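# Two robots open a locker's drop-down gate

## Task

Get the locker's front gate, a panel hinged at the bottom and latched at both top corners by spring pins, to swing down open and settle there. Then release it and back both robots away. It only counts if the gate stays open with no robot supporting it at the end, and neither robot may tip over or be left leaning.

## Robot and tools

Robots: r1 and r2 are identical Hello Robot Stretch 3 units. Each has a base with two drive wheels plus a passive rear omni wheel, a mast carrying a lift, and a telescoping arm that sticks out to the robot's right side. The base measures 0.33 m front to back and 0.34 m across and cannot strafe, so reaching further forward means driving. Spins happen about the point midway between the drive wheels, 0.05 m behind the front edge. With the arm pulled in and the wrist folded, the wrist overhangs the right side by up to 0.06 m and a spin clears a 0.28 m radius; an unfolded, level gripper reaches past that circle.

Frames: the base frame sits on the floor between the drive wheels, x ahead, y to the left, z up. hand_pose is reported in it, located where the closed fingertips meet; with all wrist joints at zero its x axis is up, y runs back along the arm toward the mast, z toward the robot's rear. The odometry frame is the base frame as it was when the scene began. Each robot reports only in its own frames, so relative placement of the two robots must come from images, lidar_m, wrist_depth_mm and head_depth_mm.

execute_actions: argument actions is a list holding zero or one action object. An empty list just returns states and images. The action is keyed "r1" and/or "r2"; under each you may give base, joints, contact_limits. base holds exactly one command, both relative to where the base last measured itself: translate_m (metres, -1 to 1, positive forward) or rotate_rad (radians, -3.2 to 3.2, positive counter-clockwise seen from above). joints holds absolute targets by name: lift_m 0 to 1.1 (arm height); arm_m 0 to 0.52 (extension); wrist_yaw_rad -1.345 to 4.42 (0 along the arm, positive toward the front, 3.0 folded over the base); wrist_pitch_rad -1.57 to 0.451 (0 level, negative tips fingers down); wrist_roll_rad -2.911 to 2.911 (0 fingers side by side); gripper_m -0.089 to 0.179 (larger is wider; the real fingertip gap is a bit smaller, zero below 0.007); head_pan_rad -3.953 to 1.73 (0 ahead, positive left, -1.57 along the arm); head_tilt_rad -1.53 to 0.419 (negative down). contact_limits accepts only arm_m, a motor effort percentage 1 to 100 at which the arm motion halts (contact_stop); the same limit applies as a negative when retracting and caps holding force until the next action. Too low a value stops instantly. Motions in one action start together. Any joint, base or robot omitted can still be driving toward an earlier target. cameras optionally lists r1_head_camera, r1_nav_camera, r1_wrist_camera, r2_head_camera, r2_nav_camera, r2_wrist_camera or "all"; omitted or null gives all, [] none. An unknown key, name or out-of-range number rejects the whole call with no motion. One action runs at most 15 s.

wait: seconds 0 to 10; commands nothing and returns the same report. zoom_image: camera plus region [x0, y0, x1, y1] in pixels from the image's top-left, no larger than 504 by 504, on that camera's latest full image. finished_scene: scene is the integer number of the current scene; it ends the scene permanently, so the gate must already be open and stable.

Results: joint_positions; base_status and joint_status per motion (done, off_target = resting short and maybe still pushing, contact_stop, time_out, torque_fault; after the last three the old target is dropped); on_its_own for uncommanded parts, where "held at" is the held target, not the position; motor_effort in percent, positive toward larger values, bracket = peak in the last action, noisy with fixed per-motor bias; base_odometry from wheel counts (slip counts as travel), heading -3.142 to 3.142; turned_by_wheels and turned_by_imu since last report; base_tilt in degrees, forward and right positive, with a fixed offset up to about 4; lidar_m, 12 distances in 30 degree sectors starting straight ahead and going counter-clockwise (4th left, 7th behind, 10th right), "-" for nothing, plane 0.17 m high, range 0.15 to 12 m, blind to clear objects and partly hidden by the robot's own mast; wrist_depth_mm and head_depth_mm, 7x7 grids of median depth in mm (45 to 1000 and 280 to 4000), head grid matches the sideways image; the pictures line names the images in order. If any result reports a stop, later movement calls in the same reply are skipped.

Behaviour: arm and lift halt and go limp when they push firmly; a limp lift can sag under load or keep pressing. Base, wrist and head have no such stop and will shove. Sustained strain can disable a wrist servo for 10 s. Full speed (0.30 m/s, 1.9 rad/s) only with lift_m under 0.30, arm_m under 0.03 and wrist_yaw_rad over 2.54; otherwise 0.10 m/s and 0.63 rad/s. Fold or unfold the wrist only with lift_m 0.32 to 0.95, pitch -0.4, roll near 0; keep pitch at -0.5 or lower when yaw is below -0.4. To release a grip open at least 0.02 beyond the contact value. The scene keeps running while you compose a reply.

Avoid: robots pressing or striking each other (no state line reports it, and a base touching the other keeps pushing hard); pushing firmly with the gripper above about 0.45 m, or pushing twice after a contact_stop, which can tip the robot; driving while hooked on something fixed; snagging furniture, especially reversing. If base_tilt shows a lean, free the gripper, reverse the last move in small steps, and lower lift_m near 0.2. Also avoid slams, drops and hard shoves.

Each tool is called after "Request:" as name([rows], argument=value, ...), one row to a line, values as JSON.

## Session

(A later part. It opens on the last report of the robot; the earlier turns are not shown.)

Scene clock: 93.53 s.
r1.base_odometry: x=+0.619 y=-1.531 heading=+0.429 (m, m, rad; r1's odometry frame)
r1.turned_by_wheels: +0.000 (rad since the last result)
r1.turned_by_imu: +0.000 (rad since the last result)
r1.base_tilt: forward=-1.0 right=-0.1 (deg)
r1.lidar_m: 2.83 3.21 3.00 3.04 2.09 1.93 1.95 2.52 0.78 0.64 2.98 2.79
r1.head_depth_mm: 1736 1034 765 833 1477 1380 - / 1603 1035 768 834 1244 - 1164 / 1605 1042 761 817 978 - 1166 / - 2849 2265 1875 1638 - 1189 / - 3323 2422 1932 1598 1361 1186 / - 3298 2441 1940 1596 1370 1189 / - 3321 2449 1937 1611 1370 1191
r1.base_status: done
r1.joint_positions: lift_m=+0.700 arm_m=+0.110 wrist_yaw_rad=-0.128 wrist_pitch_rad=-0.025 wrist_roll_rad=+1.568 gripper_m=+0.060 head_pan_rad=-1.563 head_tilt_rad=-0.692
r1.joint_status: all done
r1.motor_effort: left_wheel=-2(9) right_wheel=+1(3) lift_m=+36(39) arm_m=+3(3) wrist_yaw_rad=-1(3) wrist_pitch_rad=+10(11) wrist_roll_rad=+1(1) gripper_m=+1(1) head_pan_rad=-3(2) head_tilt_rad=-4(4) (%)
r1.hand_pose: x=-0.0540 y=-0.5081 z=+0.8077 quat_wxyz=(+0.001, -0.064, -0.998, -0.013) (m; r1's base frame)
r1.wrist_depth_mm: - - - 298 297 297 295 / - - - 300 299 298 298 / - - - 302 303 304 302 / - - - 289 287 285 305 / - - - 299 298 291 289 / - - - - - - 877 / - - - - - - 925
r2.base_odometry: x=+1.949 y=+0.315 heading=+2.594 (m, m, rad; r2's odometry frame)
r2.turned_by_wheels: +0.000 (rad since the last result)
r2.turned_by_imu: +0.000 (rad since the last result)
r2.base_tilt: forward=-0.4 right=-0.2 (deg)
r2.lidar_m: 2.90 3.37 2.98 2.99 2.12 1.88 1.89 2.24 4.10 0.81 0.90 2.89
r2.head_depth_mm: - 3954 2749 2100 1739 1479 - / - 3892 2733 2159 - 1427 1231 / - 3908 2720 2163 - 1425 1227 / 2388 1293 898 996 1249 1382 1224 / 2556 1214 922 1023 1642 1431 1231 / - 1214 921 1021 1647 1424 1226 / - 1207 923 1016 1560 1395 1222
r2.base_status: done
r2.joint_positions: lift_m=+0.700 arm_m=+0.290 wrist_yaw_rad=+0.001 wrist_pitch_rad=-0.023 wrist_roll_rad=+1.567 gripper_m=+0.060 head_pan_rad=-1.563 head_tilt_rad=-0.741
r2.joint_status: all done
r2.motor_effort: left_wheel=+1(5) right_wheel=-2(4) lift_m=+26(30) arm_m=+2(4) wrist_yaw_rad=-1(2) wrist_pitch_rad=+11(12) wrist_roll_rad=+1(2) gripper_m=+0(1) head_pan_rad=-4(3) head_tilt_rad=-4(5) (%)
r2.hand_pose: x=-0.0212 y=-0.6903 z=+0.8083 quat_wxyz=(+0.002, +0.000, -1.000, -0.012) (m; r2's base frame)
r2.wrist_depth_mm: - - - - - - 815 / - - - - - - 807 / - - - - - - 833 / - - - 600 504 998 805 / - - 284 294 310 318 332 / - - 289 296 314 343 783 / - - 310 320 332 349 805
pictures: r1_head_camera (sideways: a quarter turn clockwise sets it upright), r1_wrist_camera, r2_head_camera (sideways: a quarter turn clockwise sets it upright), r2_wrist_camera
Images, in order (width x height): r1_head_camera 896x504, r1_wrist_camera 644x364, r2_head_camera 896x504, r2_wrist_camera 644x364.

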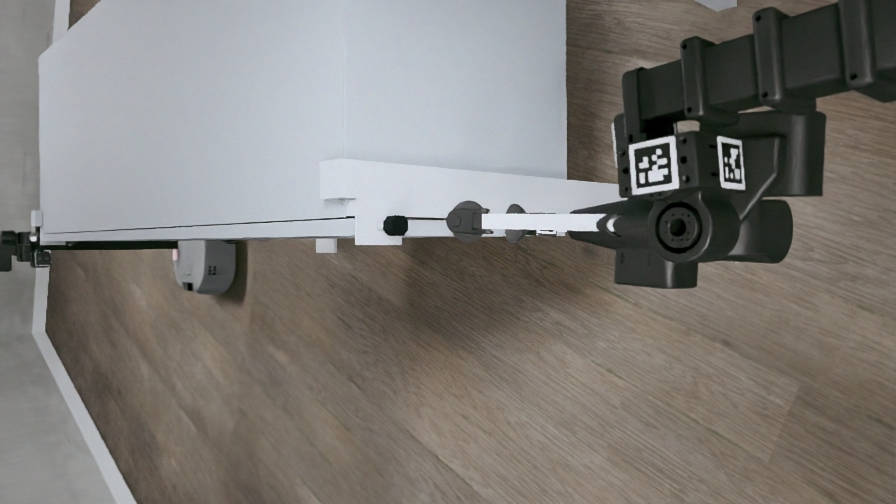

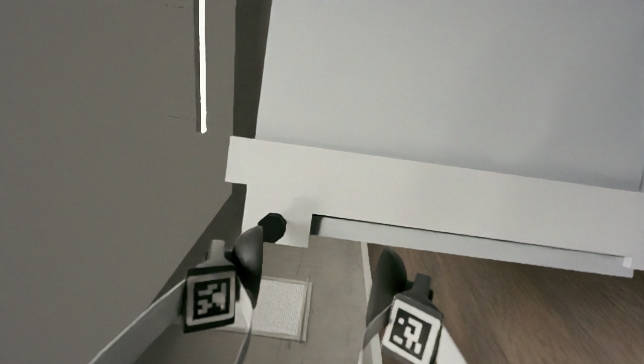

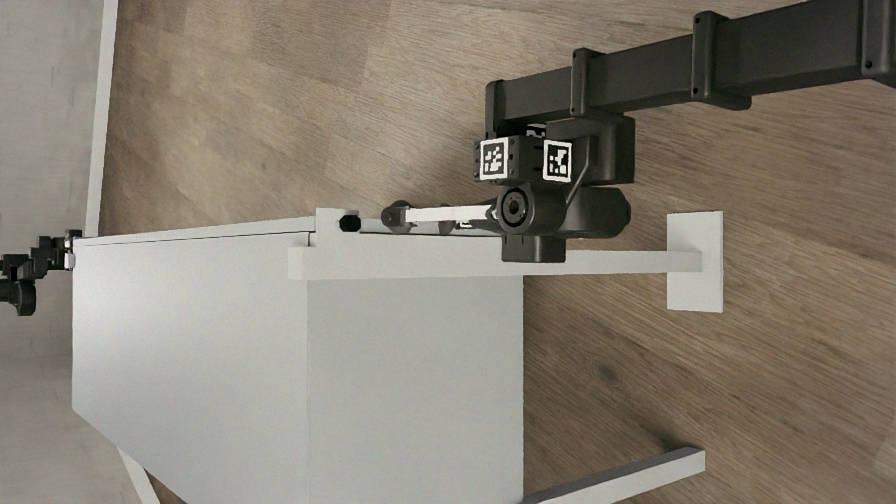

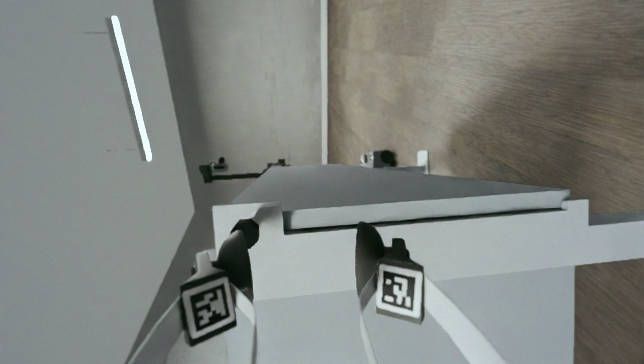

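Request:
execute_actions([
  {"r1":{"joints":{"arm_m":0.15,"lift_m":0.745}},"r2":{"joints":{"arm_m":0.33,"lift_m":0.745}}},
], cameras=["r1_head_camera","r1_wrist_camera","r2_head_camera","r2_wrist_camera"])

Scene clock: 105.80 s.
r1.base_odometry: x=+0.619 y=-1.531 heading=+0.429 (m, m, rad; r1's odometry frame)
r1.turned_by_wheels: +0.000 (rad since the last result)
r1.turned_by_imu: +0.000 (rad since the last result)
r1.base_tilt: forward=-0.9 right=-0.5 (deg)
r1.lidar_m: 2.83 3.20 3.00 3.05 2.10 1.93 1.95 2.52 0.78 0.64 2.97 2.79
r1.head_depth_mm: 1729 1035 769 832 978 - - / 1605 1036 768 834 - - 1188 / 1612 1038 760 822 - 1279 1183 / - 2860 2255 1919 - 1323 1189 / - 3269 2438 1927 1603 1361 1189 / - 3304 2444 1945 1603 1369 1191 / - 3327 2462 1944 1604 1366 1189
r1.base_status: not commanded
r1.joint_positions: lift_m=+0.745 arm_m=+0.150 wrist_yaw_rad=-0.128 wrist_pitch_rad=-0.025 wrist_roll_rad=+1.568 gripper_m=+0.060 head_pan_rad=-1.563 head_tilt_rad=-0.692
r1.joint_status: all done
r1.motor_effort: left_wheel=-3(2) right_wheel=+1(2) lift_m=+36(36) arm_m=+3(4) wrist_yaw_rad=-2(1) wrist_pitch_rad=+10(10) wrist_roll_rad=+1(1) gripper_m=+0(1) head_pan_rad=-3(3) head_tilt_rad=-5(5) (%)
r1.hand_pose: x=-0.0540 y=-0.5481 z=+0.8528 quat_wxyz=(+0.001, -0.064, -0.998, -0.013) (m; r1's base frame)
r1.wrist_depth_mm: - - - 261 258 258 257 / - - - 261 261 260 261 / - - - 262 263 263 261 / - - - 248 248 246 248 / - - - 251 261 248 248 / - - - - - - 885 / - - - - - - 954
r2.base_odometry: x=+1.949 y=+0.315 heading=+2.594 (m, m, rad; r2's odometry frame)
r2.turned_by_wheels: +0.000 (rad since the last result)
r2.turned_by_imu: +0.000 (rad since the last result)
r2.base_tilt: forward=-0.5 right=-0.2 (deg)
r2.lidar_m: 2.90 3.36 2.98 2.98 2.12 1.88 1.89 2.23 4.11 0.82 0.90 2.89
r2.head_depth_mm: - 3936 2711 2092 1750 - - / - 3941 2726 - 1645 1403 1229 / - 3931 2707 - 1658 1423 1231 / 2261 1289 905 990 1567 1388 1228 / - 1215 923 1023 1649 1427 1227 / - 1216 924 1019 1648 1429 1228 / - 1207 921 1017 1557 1384 1223
r2.base_status: not commanded
r2.joint_positions: lift_m=+0.745 arm_m=+0.330 wrist_yaw_rad=+0.001 wrist_pitch_rad=-0.023 wrist_roll_rad=+1.567 gripper_m=+0.060 head_pan_rad=-1.563 head_tilt_rad=-0.741
r2.joint_status: all done
r2.motor_effort: left_wheel=+1(1) right_wheel=-2(2) lift_m=+26(28) arm_m=+2(2) wrist_yaw_rad=-1(1) wrist_pitch_rad=+12(12) wrist_roll_rad=+1(1) gripper_m=+0(1) head_pan_rad=-4(3) head_tilt_rad=-6(4) (%)
r2.hand_pose: x=-0.0212 y=-0.7303 z=+0.8533 quat_wxyz=(+0.002, +0.000, -1.000, -0.012) (m; r2's base frame)
r2.wrist_depth_mm: - - - - - - 846 / - - - - - - 851 / - - - - - - 880 / - - - 620 519 458 823 / - - - 248 267 274 283 / - - 249 252 267 276 305 / - - - 276 287 302 315
pictures: r1_head_camera (sideways: a quarter turn clockwise sets it upright), r1_wrist_camera, r2_head_camera (sideways: a quarter turn clockwise sets it upright), r2_wrist_camera
Images, in order (width x height): r1_head_camera 896x504, r1_wrist_camera 644x364, r2_head_camera 896x504, r2_wrist_camera 644x364.

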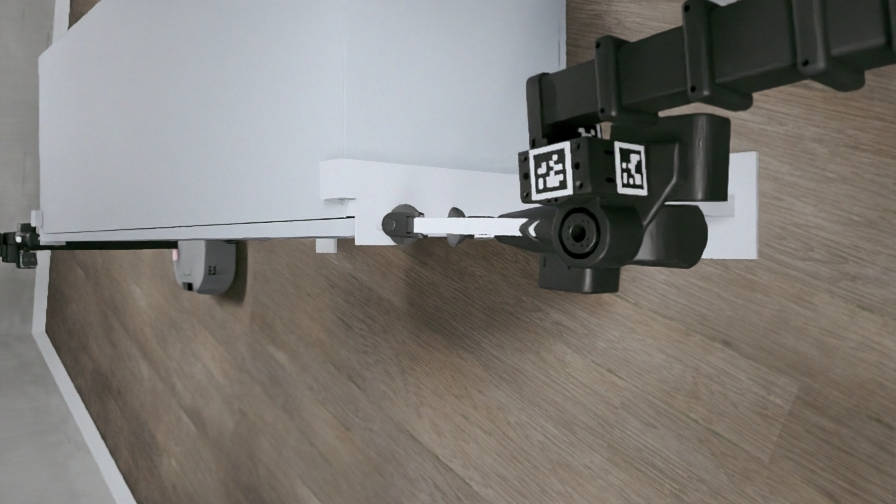

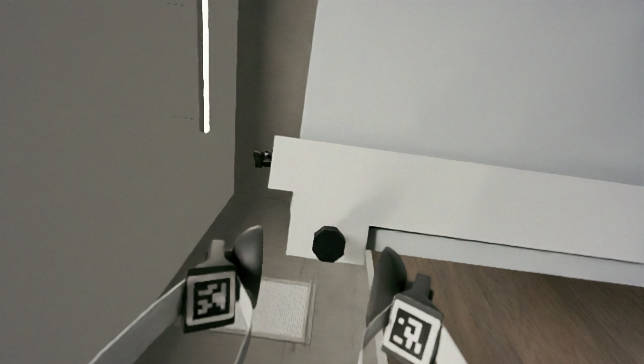

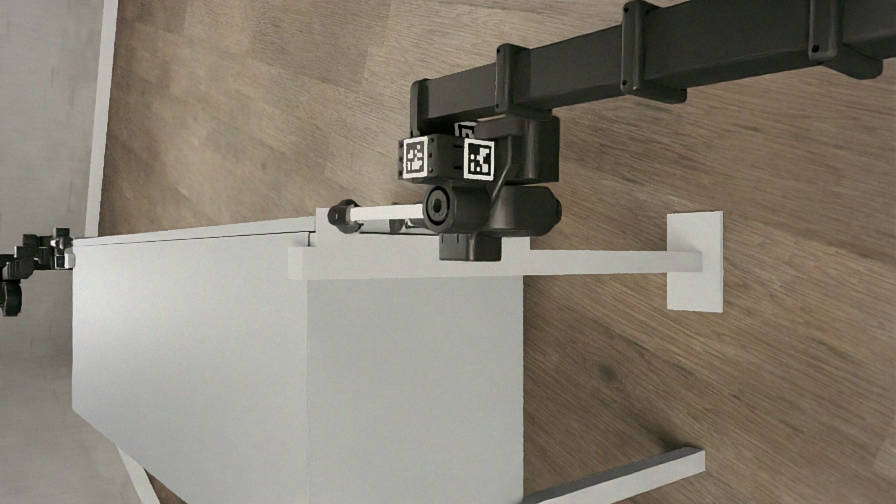

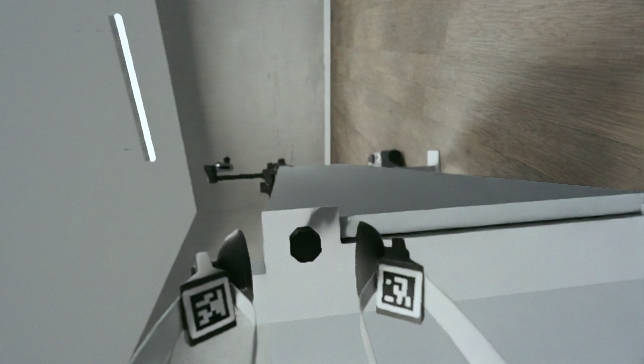

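Request:
execute_actions([
  {"r1":{"joints":{"arm_m":0.2}},"r2":{"joints":{"arm_m":0.38}}},
], cameras=["r1_wrist_camera","r2_wrist_camera"])

Scene clock: 115.03 s.
r1.base_odometry: x=+0.619 y=-1.531 heading=+0.429 (m, m, rad; r1's odometry frame)
r1.turned_by_wheels: +0.000 (rad since the last result)
r1.turned_by_imu: +0.000 (rad since the last result)
r1.base_tilt: forward=-1.0 right=-0.4 (deg)
r1.lidar_m: 2.84 3.21 2.99 3.04 2.09 1.93 1.95 2.52 0.78 0.64 2.98 2.79
r1.head_depth_mm: 1730 1036 767 832 1226 - - / 1601 1036 769 814 - 1329 1182 / 1613 1037 761 791 - 1301 1183 / - 2875 2269 1925 - 1357 1190 / - 3272 2433 1920 1601 1366 1190 / - 3286 2450 1928 1609 1370 1188 / - 3371 2454 1940 1601 1359 1194
r1.base_status: not commanded
r1.joint_positions: lift_m=+0.745 arm_m=+0.200 wrist_yaw_rad=-0.128 wrist_pitch_rad=-0.025 wrist_roll_rad=+1.568 gripper_m=+0.060 head_pan_rad=-1.563 head_tilt_rad=-0.692
r1.joint_status: all done
r1.motor_effort: left_wheel=-2(2) right_wheel=+2(2) lift_m=+36(36) arm_m=+3(3) wrist_yaw_rad=-2(2) wrist_pitch_rad=+10(10) wrist_roll_rad=+1(1) gripper_m=+1(1) head_pan_rad=-3(2) head_tilt_rad=-5(4) (%)
r1.hand_pose: x=-0.0540 y=-0.5981 z=+0.8528 quat_wxyz=(+0.001, -0.064, -0.998, -0.013) (m; r1's base frame)
r1.wrist_depth_mm: - - - 212 209 210 209 / - - - 213 211 211 211 / - - - 197 214 213 212 / - - - 198 197 197 198 / - - - 199 199 199 199 / - - - - - - 209 / - - - - - - 944
r2.base_odometry: x=+1.949 y=+0.315 heading=+2.594 (m, m, rad; r2's odometry frame)
r2.turned_by_wheels: +0.000 (rad since the last result)
r2.turned_by_imu: +0.000 (rad since the last result)
r2.base_tilt: forward=-0.5 right=-0.2 (deg)
r2.lidar_m: 2.89 3.38 2.98 2.99 2.12 1.88 1.88 2.23 4.09 0.82 0.90 2.89
r2.head_depth_mm: - 3886 2712 2087 1741 - - / - 3884 2712 - 1697 1428 1232 / - 3874 2840 - 1697 1424 1228 / 2210 1292 902 1020 1562 1396 1226 / - 1211 921 1021 1651 1428 1224 / - 1211 921 1023 1649 1423 1223 / - 1204 918 1020 1566 1390 1230
r2.base_status: not commanded
r2.joint_positions: lift_m=+0.745 arm_m=+0.380 wrist_yaw_rad=+0.001 wrist_pitch_rad=-0.023 wrist_roll_rad=+1.567 gripper_m=+0.060 head_pan_rad=-1.563 head_tilt_rad=-0.741
r2.joint_status: all done
r2.motor_effort: left_wheel=+1(1) right_wheel=-2(2) lift_m=+26(26) arm_m=+2(0) wrist_yaw_rad=-1(2) wrist_pitch_rad=+11(11) wrist_roll_rad=+1(2) gripper_m=+1(1) head_pan_rad=-5(5) head_tilt_rad=-5(5) (%)
r2.hand_pose: x=-0.0212 y=-0.7803 z=+0.8533 quat_wxyz=(+0.002, +0.000, -1.000, -0.012) (m; r2's base frame)
r2.wrist_depth_mm: - - - - - - 882 / - - - - - - 869 / - - - - - - 893 / - - - 631 543 482 813 / - - - 199 221 224 231 / - - 203 198 210 217 228 / - - 200 204 211 240 252
pictures: r1_wrist_camera, r2_wrist_camera
Images, in order (width x height): r1_wrist_camera 644x364, r2_wrist_camera 644x364.

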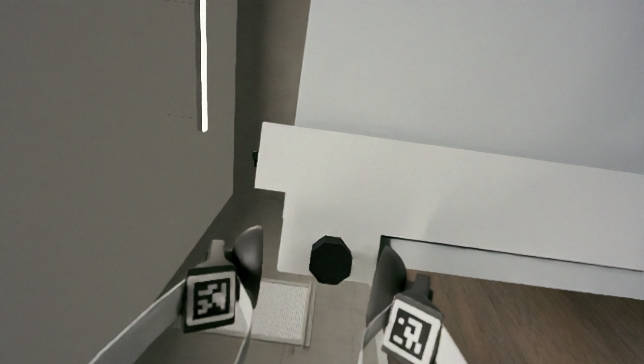

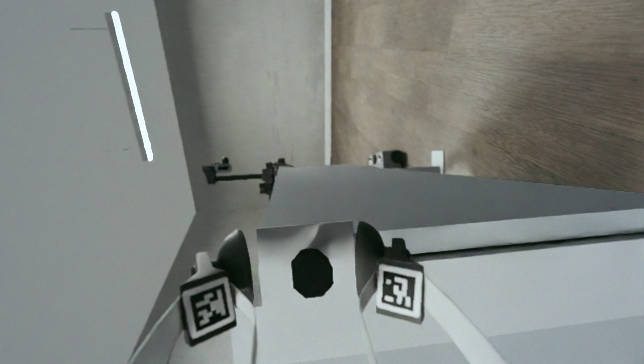

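Request:
execute_actions([
  {"r1":{"base":{"translate_m":0.004},"joints":{"arm_m":0.214}},"r2":{"base":{"translate_m":0.008},"joints":{"arm_m":0.394,"lift_m":0.74}}},
], cameras=["r1_wrist_camera","r2_wrist_camera"])

Scene clock: 122.77 s.
r1.base_odometry: x=+0.622 y=-1.530 heading=+0.429 (m, m, rad; r1's odometry frame)
r1.turned_by_wheels: +0.000 (rad since the last result)
r1.turned_by_imu: +0.000 (rad since the last result)
r1.base_tilt: forward=-1.1 right=-0.4 (deg)
r1.lidar_m: 2.83 3.23 2.97 3.04 2.10 1.93 1.95 2.52 0.78 0.64 2.98 2.79
r1.head_depth_mm: 1728 1035 765 833 1480 - - / 1601 1036 766 814 - 1331 1179 / 1610 1040 763 792 - 1298 1186 / - 2823 2338 1977 1487 1350 1186 / - 3291 2437 1924 1603 1364 1186 / - 3309 2420 1939 1605 1366 1190 / - 3364 2435 1937 1603 1373 1190
r1.base_status: done
r1.joint_positions: lift_m=+0.745 arm_m=+0.214 wrist_yaw_rad=-0.128 wrist_pitch_rad=-0.025 wrist_roll_rad=+1.568 gripper_m=+0.060 head_pan_rad=-1.563 head_tilt_rad=-0.692
r1.joint_status: all done
r1.motor_effort: left_wheel=-2(3) right_wheel=+2(7) lift_m=+37(36) arm_m=+3(9) wrist_yaw_rad=-2(2) wrist_pitch_rad=+10(10) wrist_roll_rad=+1(1) gripper_m=+2(0) head_pan_rad=-3(3) head_tilt_rad=-4(5) (%)
r1.hand_pose: x=-0.0540 y=-0.6121 z=+0.8528 quat_wxyz=(+0.001, -0.064, -0.998, -0.013) (m; r1's base frame)
r1.wrist_depth_mm: - - - 197 196 196 196 / - - - 199 199 199 198 / - - - 182 198 199 199 / - - - 185 183 183 183 / - - - 185 185 185 184 / - - - - - - 195 / - - - - - - 960
r2.base_odometry: x=+1.943 y=+0.319 heading=+2.594 (m, m, rad; r2's odometry frame)
r2.turned_by_wheels: +0.000 (rad since the last result)
r2.turned_by_imu: +0.000 (rad since the last result)
r2.base_tilt: forward=-0.5 right=-0.2 (deg)
r2.lidar_m: 2.89 3.35 2.98 2.98 2.13 1.89 1.89 2.25 4.09 0.81 0.90 2.89
r2.head_depth_mm: - 3927 2717 2081 1739 - - / - 3946 2744 - 1690 1409 1229 / - 3929 2852 - 1695 1421 1232 / 2186 1217 898 1017 1565 1387 1231 / - 1210 921 1018 1642 1425 1230 / - 1209 920 1019 1639 1422 1224 / - 1213 920 1018 1562 1392 1225
r2.base_status: done
r2.joint_positions: lift_m=+0.740 arm_m=+0.394 wrist_yaw_rad=+0.001 wrist_pitch_rad=-0.023 wrist_roll_rad=+1.567 gripper_m=+0.060 head_pan_rad=-1.563 head_tilt_rad=-0.741
r2.joint_status: all done
r2.motor_effort: left_wheel=+2(5) right_wheel=-2(3) lift_m=+20(23) arm_m=+2(2) wrist_yaw_rad=-1(1) wrist_pitch_rad=+12(11) wrist_roll_rad=+1(1) gripper_m=+1(0) head_pan_rad=-4(3) head_tilt_rad=-5(4) (%)
r2.hand_pose: x=-0.0212 y=-0.7943 z=+0.8487 quat_wxyz=(+0.002, +0.000, -1.000, -0.012) (m; r2's base frame)
r2.wrist_depth_mm: - - - - - - 859 / - - - - - - 856 / - - - - - - 883 / - - - 545 463 397 776 / - - - 185 201 209 214 / - - 182 184 195 201 211 / - - 184 188 197 215 235
pictures: r1_wrist_camera, r2_wrist_camera
Images, in order (width x height): r1_wrist_camera 644x364, r2_wrist_camera 644x364.

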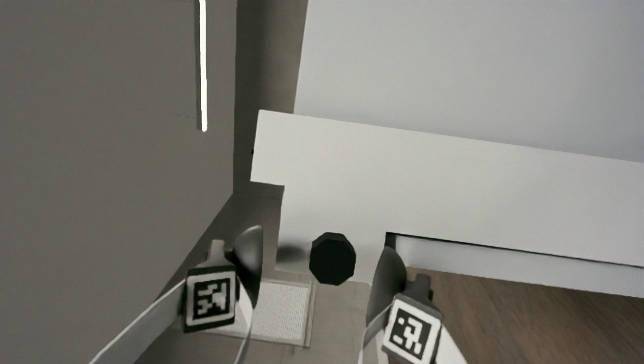

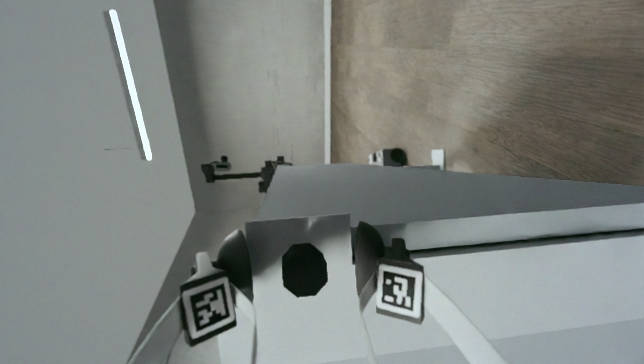

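Request:
execute_actions([
  {"r1":{"joints":{"gripper_m":-0.085}},"r2":{"joints":{"gripper_m":-0.085}}},
], cameras=["r1_wrist_camera","r2_wrist_camera"])

Request:
execute_actions([
  {"r1":{"joints":{"arm_m":0.2}},"r2":{"joints":{"arm_m":0.38}}},
], cameras=["r1_wrist_camera","r2_wrist_camera","r1_head_camera"])

Scene clock: 131.60 s.
r1.base_odometry: x=+0.622 y=-1.530 heading=+0.429 (m, m, rad; r1's odometry frame)
r1.turned_by_wheels: +0.000 (rad since the last result)
r1.turned_by_imu: +0.000 (rad since the last result)
r1.base_tilt: forward=-1.2 right=-0.5 (deg)
r1.lidar_m: 2.83 3.21 2.99 3.04 2.10 1.93 1.95 2.53 0.78 0.64 2.98 2.79
r1.head_depth_mm: 1718 1034 768 832 1485 - - / 1601 1038 769 813 - 1331 1176 / 1611 1041 762 791 - 1295 1181 / - 2850 2344 1975 1485 1354 1189 / - 3294 2433 1937 1602 1362 1186 / - 3294 2434 1930 1602 1366 1188 / - 3303 2452 1939 1596 1369 1191
r1.base_status: not commanded
r1.joint_positions: lift_m=+0.745 arm_m=+0.214 wrist_yaw_rad=-0.121 wrist_pitch_rad=-0.037 wrist_roll_rad=+1.570 gripper_m=-0.083 head_pan_rad=-1.563 head_tilt_rad=-0.692
r1.joint_status: all done
r1.motor_effort: left_wheel=+0(2) right_wheel=+0(2) lift_m=+36(36) arm_m=+0(3) wrist_yaw_rad=-7(8) wrist_pitch_rad=+15(17) wrist_roll_rad=+0(1) gripper_m=-39(100) head_pan_rad=-3(2) head_tilt_rad=-3(4) (%)
r1.hand_pose: x=-0.0522 y=-0.6123 z=+0.8496 quat_wxyz=(+0.000, -0.061, -0.998, -0.019) (m; r1's base frame)
r1.wrist_depth_mm: - - - 197 196 196 197 / - - - 198 198 198 198 / - - - 182 182 200 201 / - - - 183 184 184 184 / - - - 185 186 185 186 / - - - - - - 197 / - - - - - - 932
r2.base_odometry: x=+1.943 y=+0.319 heading=+2.594 (m, m, rad; r2's odometry frame)
r2.turned_by_wheels: +0.000 (rad since the last result)
r2.turned_by_imu: +0.000 (rad since the last result)
r2.base_tilt: forward=-0.5 right=-0.3 (deg)
r2.lidar_m: 2.89 3.38 2.97 2.98 2.13 1.89 1.89 2.24 4.09 0.81 0.90 2.88
r2.head_depth_mm: - 3985 2725 2089 1755 - - / - 3924 2735 - 1689 1411 1231 / - 3925 2856 - 1699 1419 1231 / 2223 1219 904 1021 1570 1387 1226 / - 1215 922 1019 1651 1428 1224 / - 1217 923 1017 1649 1425 1228 / - 1216 920 1019 1572 1387 1225
r2.base_status: not commanded
r2.joint_positions: lift_m=+0.740 arm_m=+0.393 wrist_yaw_rad=-0.001 wrist_pitch_rad=-0.010 wrist_roll_rad=+1.570 gripper_m=-0.070 head_pan_rad=-1.563 head_tilt_rad=-0.741
r2.joint_status: gripper_m off_target (ended at -0.070, target -0.085)
r2.motor_effort: left_wheel=+0(1) right_wheel=+0(2) lift_m=+22(21) arm_m=+8(8) wrist_yaw_rad=+0(0) wrist_pitch_rad=+5(11) wrist_roll_rad=+0(2) gripper_m=-100(99) head_pan_rad=-4(3) head_tilt_rad=-4(5) (%)
r2.hand_pose: x=-0.0215 y=-0.7941 z=+0.8519 quat_wxyz=(+0.001, +0.000, -1.000, -0.005) (m; r2's base frame)
r2.wrist_depth_mm: - - - - - - 865 / - - - - - - 862 / - - - - - - 889 / - - - 546 451 387 362 / - - - 185 201 207 212 / - - - 146 195 202 209 / - - 186 189 197 214 234
pictures: r1_wrist_camera, r2_wrist_camera
Images, in order (width x height): r1_wrist_camera 644x364, r2_wrist_camera 644x364.

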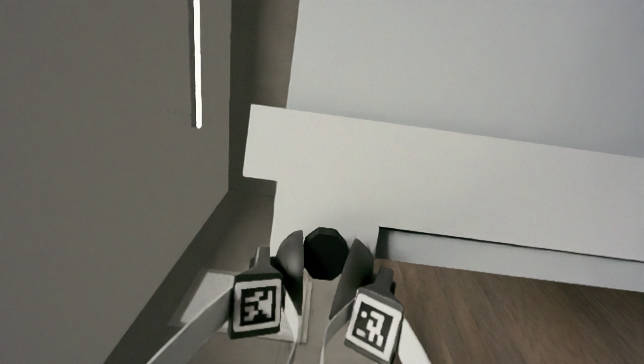

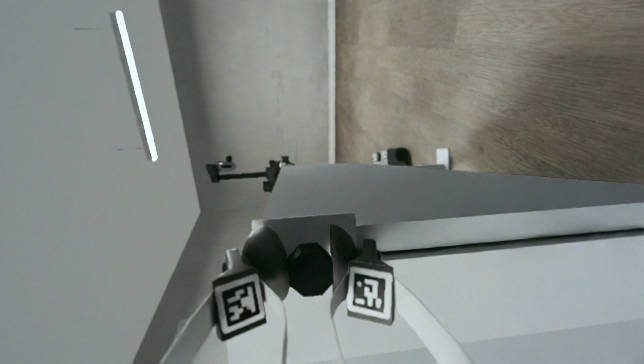

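Scene clock: 132.87 s.
r1.base_odometry: x=+0.622 y=-1.530 heading=+0.429 (m, m, rad; r1's odometry frame)
r1.turned_by_wheels: +0.000 (rad since the last result)
r1.turned_by_imu: +0.000 (rad since the last result)
r1.base_tilt: forward=-1.1 right=-0.2 (deg)
r1.lidar_m: 2.83 3.22 2.99 3.03 2.09 1.93 1.95 2.53 0.78 0.64 2.97 2.79
r1.head_depth_mm: 1730 1034 767 833 1227 - - / 1601 1034 768 815 - 1336 1182 / 1609 1040 761 790 - 1297 1183 / - 1439 960 1883 - 1352 1184 / - 3269 2422 1920 1601 1365 1189 / - 3307 2424 1943 1605 1366 1191 / - 3338 2438 1940 1599 1367 1193
r1.base_status: not commanded
r1.joint_positions: lift_m=+0.745 arm_m=+0.200 wrist_yaw_rad=-0.113 wrist_pitch_rad=-0.037 wrist_roll_rad=+1.570 gripper_m=-0.076 head_pan_rad=-1.563 head_tilt_rad=-0.692
r1.joint_status: all done
r1.on_its_own: gripper_m is held at -0.078, not at your -0.085, by its stall guard, which is still easing; wrist_yaw_rad is at rest, and its effort (-14) is outside its rest range (-12 to +12)
r1.motor_effort: left_wheel=+3(3) right_wheel=-4(4) lift_m=+36(36) arm_m=-2(7) wrist_yaw_rad=-14(15) wrist_pitch_rad=+15(15) wrist_roll_rad=+0(0) gripper_m=-28(38) head_pan_rad=-3(3) head_tilt_rad=-4(5) (%)
r1.hand_pose: x=-0.0501 y=-0.5989 z=+0.8496 quat_wxyz=(+0.000, -0.056, -0.998, -0.019) (m; r1's base frame)
r1.wrist_depth_mm: - - - 209 208 208 209 / - - - 211 209 211 211 / - - - 195 195 212 213 / - - - 197 197 197 198 / - - - 198 290 199 200 / - - - - 219 215 212 / - - - - - - 944
r2.base_odometry: x=+1.943 y=+0.319 heading=+2.594 (m, m, rad; r2's odometry frame)
r2.turned_by_wheels: +0.000 (rad since the last result)
r2.turned_by_imu: +0.012 (rad since the last result)
r2.base_tilt: forward=-0.8 right=+0.4 (deg)
r2.lidar_m: 2.89 3.35 2.97 2.98 2.12 1.88 1.89 2.26 4.18 0.81 0.90 2.88
r2.head_depth_mm: - 3816 2633 2058 1724 - - / - 3813 2655 - 1658 1403 1228 / - 3390 1058 - 1679 1413 1224 / 2182 1253 890 1010 1595 1386 1224 / - 1184 916 1013 1636 1421 1230 / - 1182 914 1011 1641 1418 1223 / - 1183 914 1013 1553 1386 1225
r2.base_status: not commanded
r2.joint_positions: lift_m=+0.740 arm_m=+0.381 wrist_yaw_rad=-0.005 wrist_pitch_rad=-0.001 wrist_roll_rad=+1.570 gripper_m=-0.078 head_pan_rad=-1.563 head_tilt_rad=-0.742
r2.joint_status: all done
r2.on_its_own: gripper_m is held at -0.080, not at your -0.085, by its stall guard, which is still easing; arm_m is at rest, and its effort (-16) is outside its rest range (-14 to +14)
r2.motor_effort: left_wheel=+1(2) right_wheel=+0(11) lift_m=+22(22) arm_m=-16(19) wrist_yaw_rad=+5(25) wrist_pitch_rad=+1(5) wrist_roll_rad=+0(0) gripper_m=-54(99) head_pan_rad=-4(4) head_tilt_rad=-4(5) (%)
r2.hand_pose: x=-0.0226 y=-0.7825 z=+0.8541 quat_wxyz=(+0.001, -0.002, -1.000, -0.001) (m; r2's base frame)
r2.wrist_depth_mm: - - - - - - 870 / - - - - - - 863 / - - - - - - 870 / - - - - 201 209 411 / - - - 185 729 229 216 / - - - 144 196 202 210 / - - 187 191 198 225 236
pictures: r1_head_camera (sideways: a quarter turn clockwise sets it upright), r1_wrist_camera, r2_wrist_camera
Images, in order (width x height): r1_head_camera 896x504, r1_wrist_camera 644x364, r2_wrist_camera 644x364.

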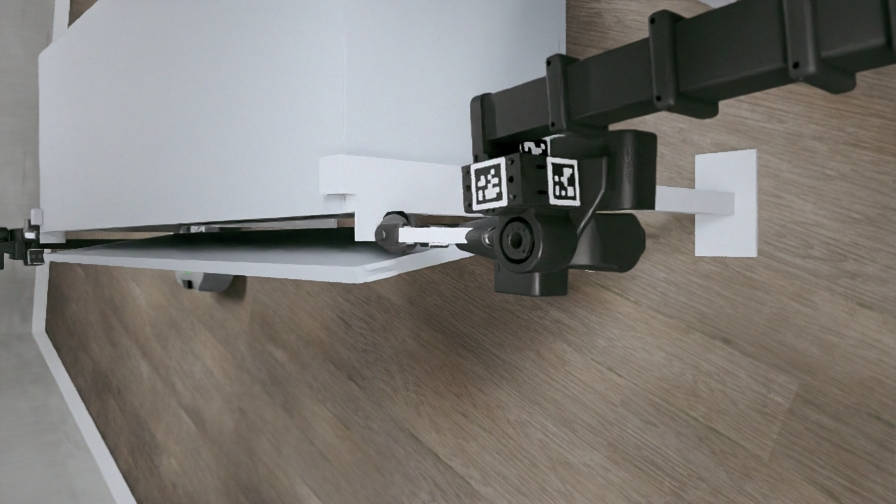

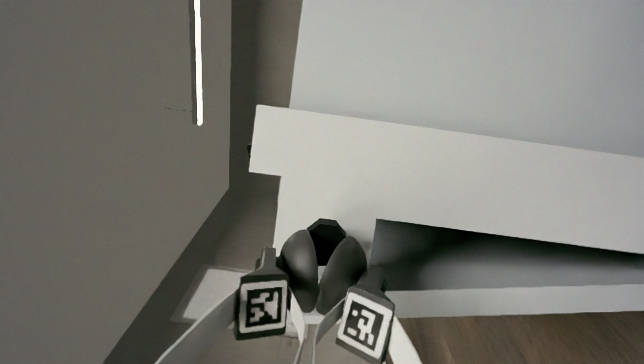

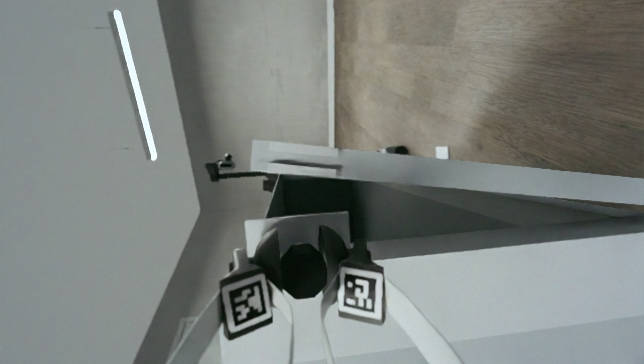

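The gate is falling. I'll release both grippers and withdraw.

Request:
execute_actions([
  {"r1":{"joints":{"gripper_m":0.06}},"r2":{"joints":{"gripper_m":0.06}}},
], cameras=[])

Request:
execute_actions([
  {"r1":{"joints":{"arm_m":0.0}},"r2":{"joints":{"arm_m":0.1}}},
], cameras=[])

Request:
wait(seconds=5)

Scene clock: 145.97 s.
r1.base_odometry: x=+0.622 y=-1.530 heading=+0.429 (m, m, rad; r1's odometry frame)
r1.turned_by_wheels: +0.000 (rad since the last result)
r1.turned_by_imu: -0.001 (rad since the last result)
r1.base_tilt: forward=-0.9 right=-0.4 (deg)
r1.lidar_m: 2.82 3.22 2.99 3.03 2.09 1.93 1.95 2.53 0.78 0.64 2.98 2.79
r1.head_depth_mm: 1730 1035 767 831 1231 - - / 1602 1038 768 814 - 1332 1183 / 1605 1039 761 793 - 1294 1187 / - 2846 2254 1924 - 1350 1186 / - 3271 2432 1945 1600 1364 1192 / - 3303 2451 1933 1600 1365 1188 / - 3331 2464 1934 1604 1366 1189
r1.base_status: not commanded
r1.joint_positions: lift_m=+0.745 arm_m=+0.200 wrist_yaw_rad=-0.127 wrist_pitch_rad=-0.026 wrist_roll_rad=+1.570 gripper_m=+0.060 head_pan_rad=-1.563 head_tilt_rad=-0.692
r1.joint_status: all done
r1.motor_effort: left_wheel=+0(3) right_wheel=+1(3) lift_m=+36(36) arm_m=-2(3) wrist_yaw_rad=-2(15) wrist_pitch_rad=+10(15) wrist_roll_rad=+0(0) gripper_m=+1(90) head_pan_rad=-3(3) head_tilt_rad=-5(4) (%)
r1.hand_pose: x=-0.0537 y=-0.5987 z=+0.8524 quat_wxyz=(+0.000, -0.063, -0.998, -0.014) (m; r1's base frame)
r1.wrist_depth_mm: - - - 211 209 210 209 / - - - 212 212 211 211 / - - - 196 214 214 213 / - - - 197 197 196 197 / - - - 199 198 199 198 / - - - - - - 961 / - - - - - - 952
r2.base_odometry: x=+1.943 y=+0.319 heading=+2.594 (m, m, rad; r2's odometry frame)
r2.turned_by_wheels: +0.000 (rad since the last result)
r2.turned_by_imu: -0.001 (rad since the last result)
r2.base_tilt: forward=-0.4 right=-0.2 (deg)
r2.lidar_m: 2.89 3.35 2.97 2.99 2.11 1.88 1.89 2.25 4.22 0.81 0.90 2.88
r2.head_depth_mm: - 3894 2712 2096 1738 - - / - 3867 2749 - 1663 1403 1233 / - 3863 2824 - 1693 1420 1227 / 2216 1288 902 1034 1608 1394 1232 / - 1204 922 1024 1640 1423 1231 / - 1204 925 1024 1683 1414 1227 / - 1201 926 1025 1602 1392 1223
r2.base_status: not commanded
r2.joint_positions: lift_m=+0.740 arm_m=+0.380 wrist_yaw_rad=-0.002 wrist_pitch_rad=-0.019 wrist_roll_rad=+1.570 gripper_m=+0.060 head_pan_rad=-1.563 head_tilt_rad=-0.743
r2.joint_status: all done
r2.motor_effort: left_wheel=+0(2) right_wheel=-1(4) lift_m=+22(22) arm_m=-5(8) wrist_yaw_rad=+2(16) wrist_pitch_rad=+10(10) wrist_roll_rad=+0(1) gripper_m=+1(98) head_pan_rad=-4(4) head_tilt_rad=-4(4) (%)
r2.hand_pose: x=-0.0219 y=-0.7810 z=+0.8495 quat_wxyz=(+0.001, -0.001, -1.000, -0.010) (m; r2's base frame)
r2.wrist_depth_mm: - - - - - - 857 / - - - - - - 869 / - - - - - - 875 / - - - - 956 553 396 / - - - 194 225 216 224 / - - 195 198 209 217 225 / - - 217 220 230 242 251
pictures: none
No camera images: the call's "cameras" was empty. Leave "cameras" out to get every camera's image.

Scene clock: 149.27 s.
r1.base_odometry: x=+0.622 y=-1.530 heading=+0.429 (m, m, rad; r1's odometry frame)
r1.turned_by_wheels: +0.000 (rad since the last result)
r1.turned_by_imu: +0.000 (rad since the last result)
r1.base_tilt: forward=-1.0 right=-0.4 (deg)
r1.lidar_m: 2.83 3.21 2.99 3.04 2.10 1.93 1.96 2.53 0.78 0.64 2.98 2.79
r1.head_depth_mm: 1736 1037 767 835 1487 1356 - / 1599 1041 768 837 1478 1389 - / 1612 1043 761 812 991 1379 - / - 2867 2268 1806 1605 1391 1157 / - 3290 2418 1936 1607 1366 1187 / - 3308 2442 1934 1604 1365 1186 / - 3343 2431 1941 1613 1368 1198
r1.base_status: not commanded
r1.joint_positions: lift_m=+0.745 arm_m=+0.000 wrist_yaw_rad=-0.128 wrist_pitch_rad=-0.025 wrist_roll_rad=+1.570 gripper_m=+0.060 head_pan_rad=-1.563 head_tilt_rad=-0.692
r1.joint_status: all done
r1.motor_effort: left_wheel=-1(0) right_wheel=+0(0) lift_m=+36(36) arm_m=-3(4) wrist_yaw_rad=-1(3) wrist_pitch_rad=+10(10) wrist_roll_rad=+0(0) gripper_m=+1(0) head_pan_rad=-3(3) head_tilt_rad=-5(5) (%)
r1.hand_pose: x=-0.0541 y=-0.3987 z=+0.8527 quat_wxyz=(+0.000, -0.064, -0.998, -0.013) (m; r1's base frame)
r1.wrist_depth_mm: - - - - 405 403 401 / - - - 407 409 409 407 / - - - 413 413 412 412 / - - - 396 401 399 414 / - - - - - - 400 / - - - - - - 953 / - - - - - - 951
r2.base_odometry: x=+1.943 y=+0.319 heading=+2.594 (m, m, rad; r2's odometry frame)
r2.turned_by_wheels: +0.000 (rad since the last result)
r2.turned_by_imu: +0.000 (rad since the last result)
r2.base_tilt: forward=-0.4 right=-0.2 (deg)
r2.lidar_m: 2.90 3.35 2.97 2.98 2.11 1.88 1.89 2.26 4.21 0.81 0.90 2.88
r2.head_depth_mm: - 3929 2704 2081 1697 - - / - 3917 2729 2099 1687 - - / - 3885 2730 2081 1695 - 1185 / 2392 1290 900 1021 1604 1361 1207 / - 1203 924 1020 1646 1417 1226 / - 1206 923 1024 1683 1422 1226 / - 1203 924 1025 1600 1388 1224
r2.base_status: not commanded
r2.joint_positions: lift_m=+0.740 arm_m=+0.100 wrist_yaw_rad=-0.001 wrist_pitch_rad=-0.019 wrist_roll_rad=+1.570 gripper_m=+0.060 head_pan_rad=-1.563 head_tilt_rad=-0.743
r2.joint_status: all done
r2.motor_effort: left_wheel=+0(0) right_wheel=-1(0) lift_m=+21(22) arm_m=-5(4) wrist_yaw_rad=+1(2) wrist_pitch_rad=+10(10) wrist_roll_rad=+0(1) gripper_m=+1(1) head_pan_rad=-3(3) head_tilt_rad=-4(4) (%)
r2.hand_pose: x=-0.0216 y=-0.5010 z=+0.8495 quat_wxyz=(+0.001, +0.000, -1.000, -0.010) (m; r2's base frame)
r2.wrist_depth_mm: - - - - - - 859 / - - - - - - 858 / - - - - - - 837 / - - - 487 508 524 550 / - - - 502 531 - 896 / - - - 518 539 - 910 / - - - 525 542 - 926
pictures: none
No camera images: the call's "cameras" was empty. Leave "cameras" out to get every camera's image.

Scene clock: 154.27 s.
r1.base_odometry: x=+0.622 y=-1.530 heading=+0.429 (m, m, rad; r1's odometry frame)
r1.turned_by_wheels: +0.000 (rad since the last result)
r1.turned_by_imu: +0.000 (rad since the last result)
r1.base_tilt: forward=-1.1 right=-0.3 (deg)
r1.lidar_m: 2.83 3.21 2.99 3.03 2.10 1.93 1.95 2.53 0.78 0.64 2.98 2.78
r1.head_depth_mm: 1739 1035 767 833 1484 1360 - / 1604 1036 769 833 1481 1389 - / 1611 1038 762 809 991 1374 - / - 2842 2269 1823 1597 1392 1156 / - 3333 2424 1924 1592 1361 1190 / - 3268 2458 1928 1601 1372 1192 / - 3298 2436 1942 1603 1362 1190
r1.base_status: not commanded
r1.joint_positions: lift_m=+0.745 arm_m=+0.000 wrist_yaw_rad=-0.128 wrist_pitch_rad=-0.025 wrist_roll_rad=+1.570 gripper_m=+0.060 head_pan_rad=-1.563 head_tilt_rad=-0.692
r1.joint_status: all done
r1.motor_effort: left_wheel=-1(0) right_wheel=+1(0) lift_m=+36(36) arm_m=-2(4) wrist_yaw_rad=-2(3) wrist_pitch_rad=+10(10) wrist_roll_rad=+0(0) gripper_m=+0(0) head_pan_rad=-3(3) head_tilt_rad=-5(5) (%)
r1.hand_pose: x=-0.0541 y=-0.3987 z=+0.8527 quat_wxyz=(+0.000, -0.064, -0.998, -0.013) (m; r1's base frame)
r1.wrist_depth_mm: - - - - 402 401 407 / - - - 413 405 409 411 / - - - 416 412 412 412 / - - - 399 399 397 413 / - - - - - - 397 / - - - - - - 984 / - - - - - - 954
r2.base_odometry: x=+1.943 y=+0.319 heading=+2.594 (m, m, rad; r2's odometry frame)
r2.turned_by_wheels: +0.000 (rad since the last result)
r2.turned_by_imu: +0.000 (rad since the last result)
r2.base_tilt: forward=-0.4 right=-0.2 (deg)
r2.lidar_m: 2.89 3.35 2.98 2.98 2.12 1.88 1.89 2.26 4.21 0.81 0.90 2.89
r2.head_depth_mm: - 3863 2720 2080 1700 - - / - 3927 2707 2085 1702 - - / - 3889 2712 2077 1696 - 1182 / 2394 1287 901 1019 1607 1359 1202 / - 1210 923 1024 1643 1423 1229 / - 1204 923 1022 1684 1423 1227 / - 1203 923 1024 1607 1382 1223
r2.base_status: not commanded
r2.joint_positions: lift_m=+0.740 arm_m=+0.100 wrist_yaw_rad=-0.001 wrist_pitch_rad=-0.019 wrist_roll_rad=+1.570 gripper_m=+0.060 head_pan_rad=-1.563 head_tilt_rad=-0.743
r2.joint_status: all done
r2.motor_effort: left_wheel=+0(0) right_wheel=+0(0) lift_m=+22(22) arm_m=-5(4) wrist_yaw_rad=+1(2) wrist_pitch_rad=+10(10) wrist_roll_rad=-1(1) gripper_m=+1(1) head_pan_rad=-4(3) head_tilt_rad=-3(4) (%)
r2.hand_pose: x=-0.0216 y=-0.5010 z=+0.8495 quat_wxyz=(+0.001, +0.000, -1.000, -0.010) (m; r2's base frame)
r2.wrist_depth_mm: - - - - - - 863 / - - - - - - 882 / - - - - - - 824 / - - - 487 518 531 554 / - - - 508 533 - 901 / - - - 519 544 - 908 / - - - 524 546 - 942
wait: 5.00 s; at rest by 0.27 s
pictures: r1_head_camera (sideways: a quarter turn clockwise sets it upright), r1_nav_camera (sideways: a quarter turn counterclockwise sets it upright), r1_wrist_camera, r2_head_camera (sideways: a quarter turn clockwise sets it upright), r2_nav_camera (sideways: a quarter turn counterclockwise sets it upright), r2_wrist_camera
Images, in order (width x height): r1_head_camera 896x504, r1_nav_camera 672x504, r1_wrist_camera 644x364, r2_head_camera 896x504, r2_nav_camera 672x504, r2_wrist_camera 644x364.

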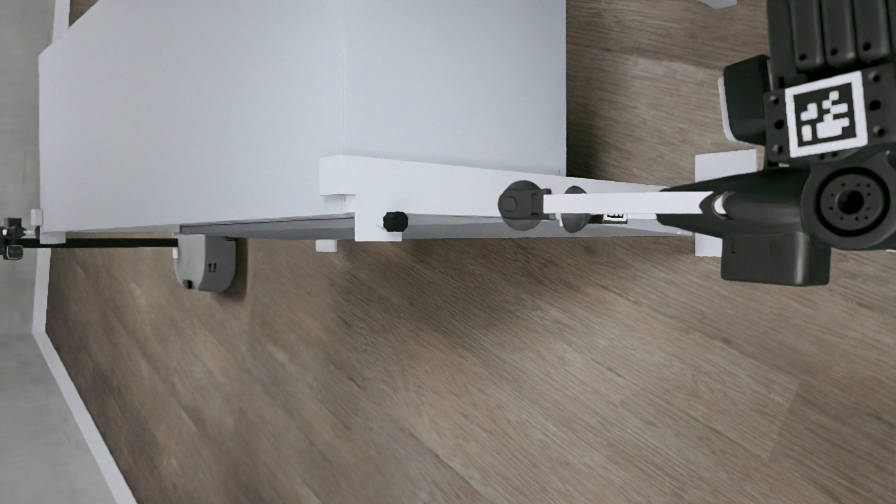

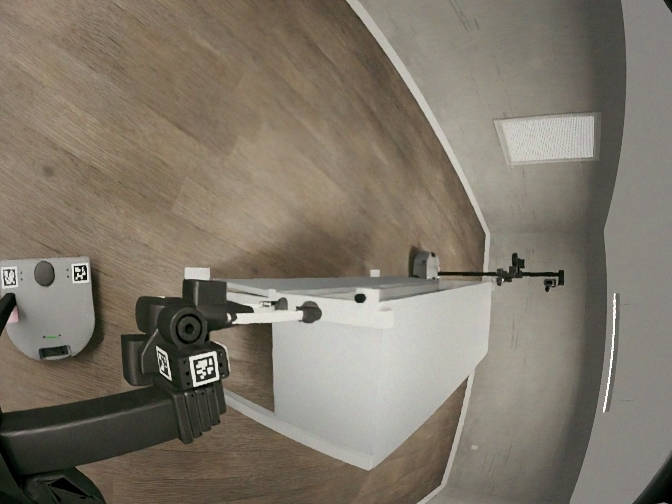

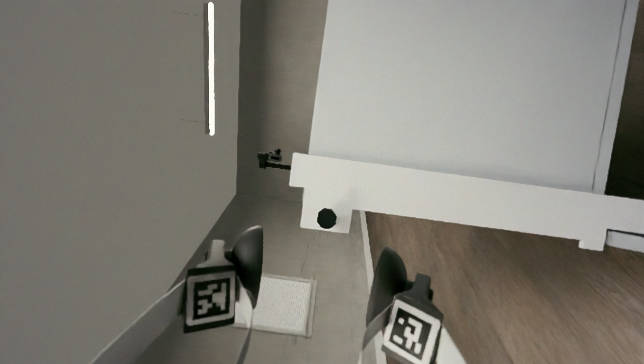

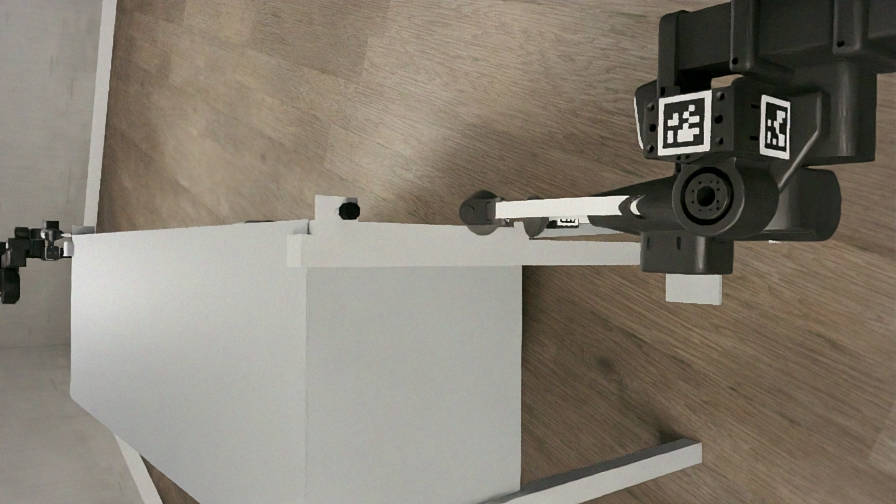

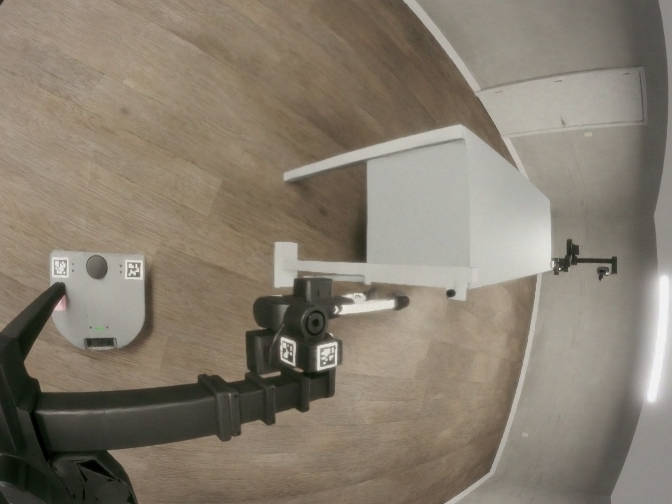

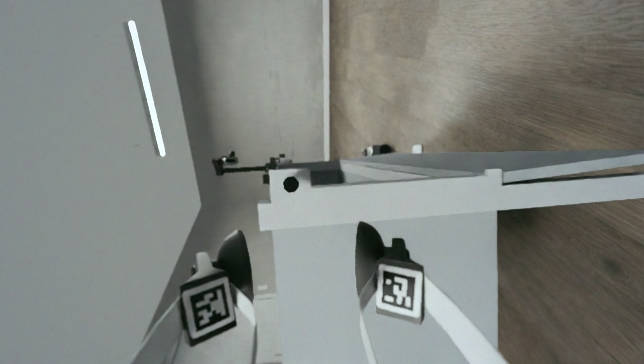

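The gate is hanging down, as it did in scene 1.

Request:
finished_scene(scene=2)

The scene is finished: the task was done.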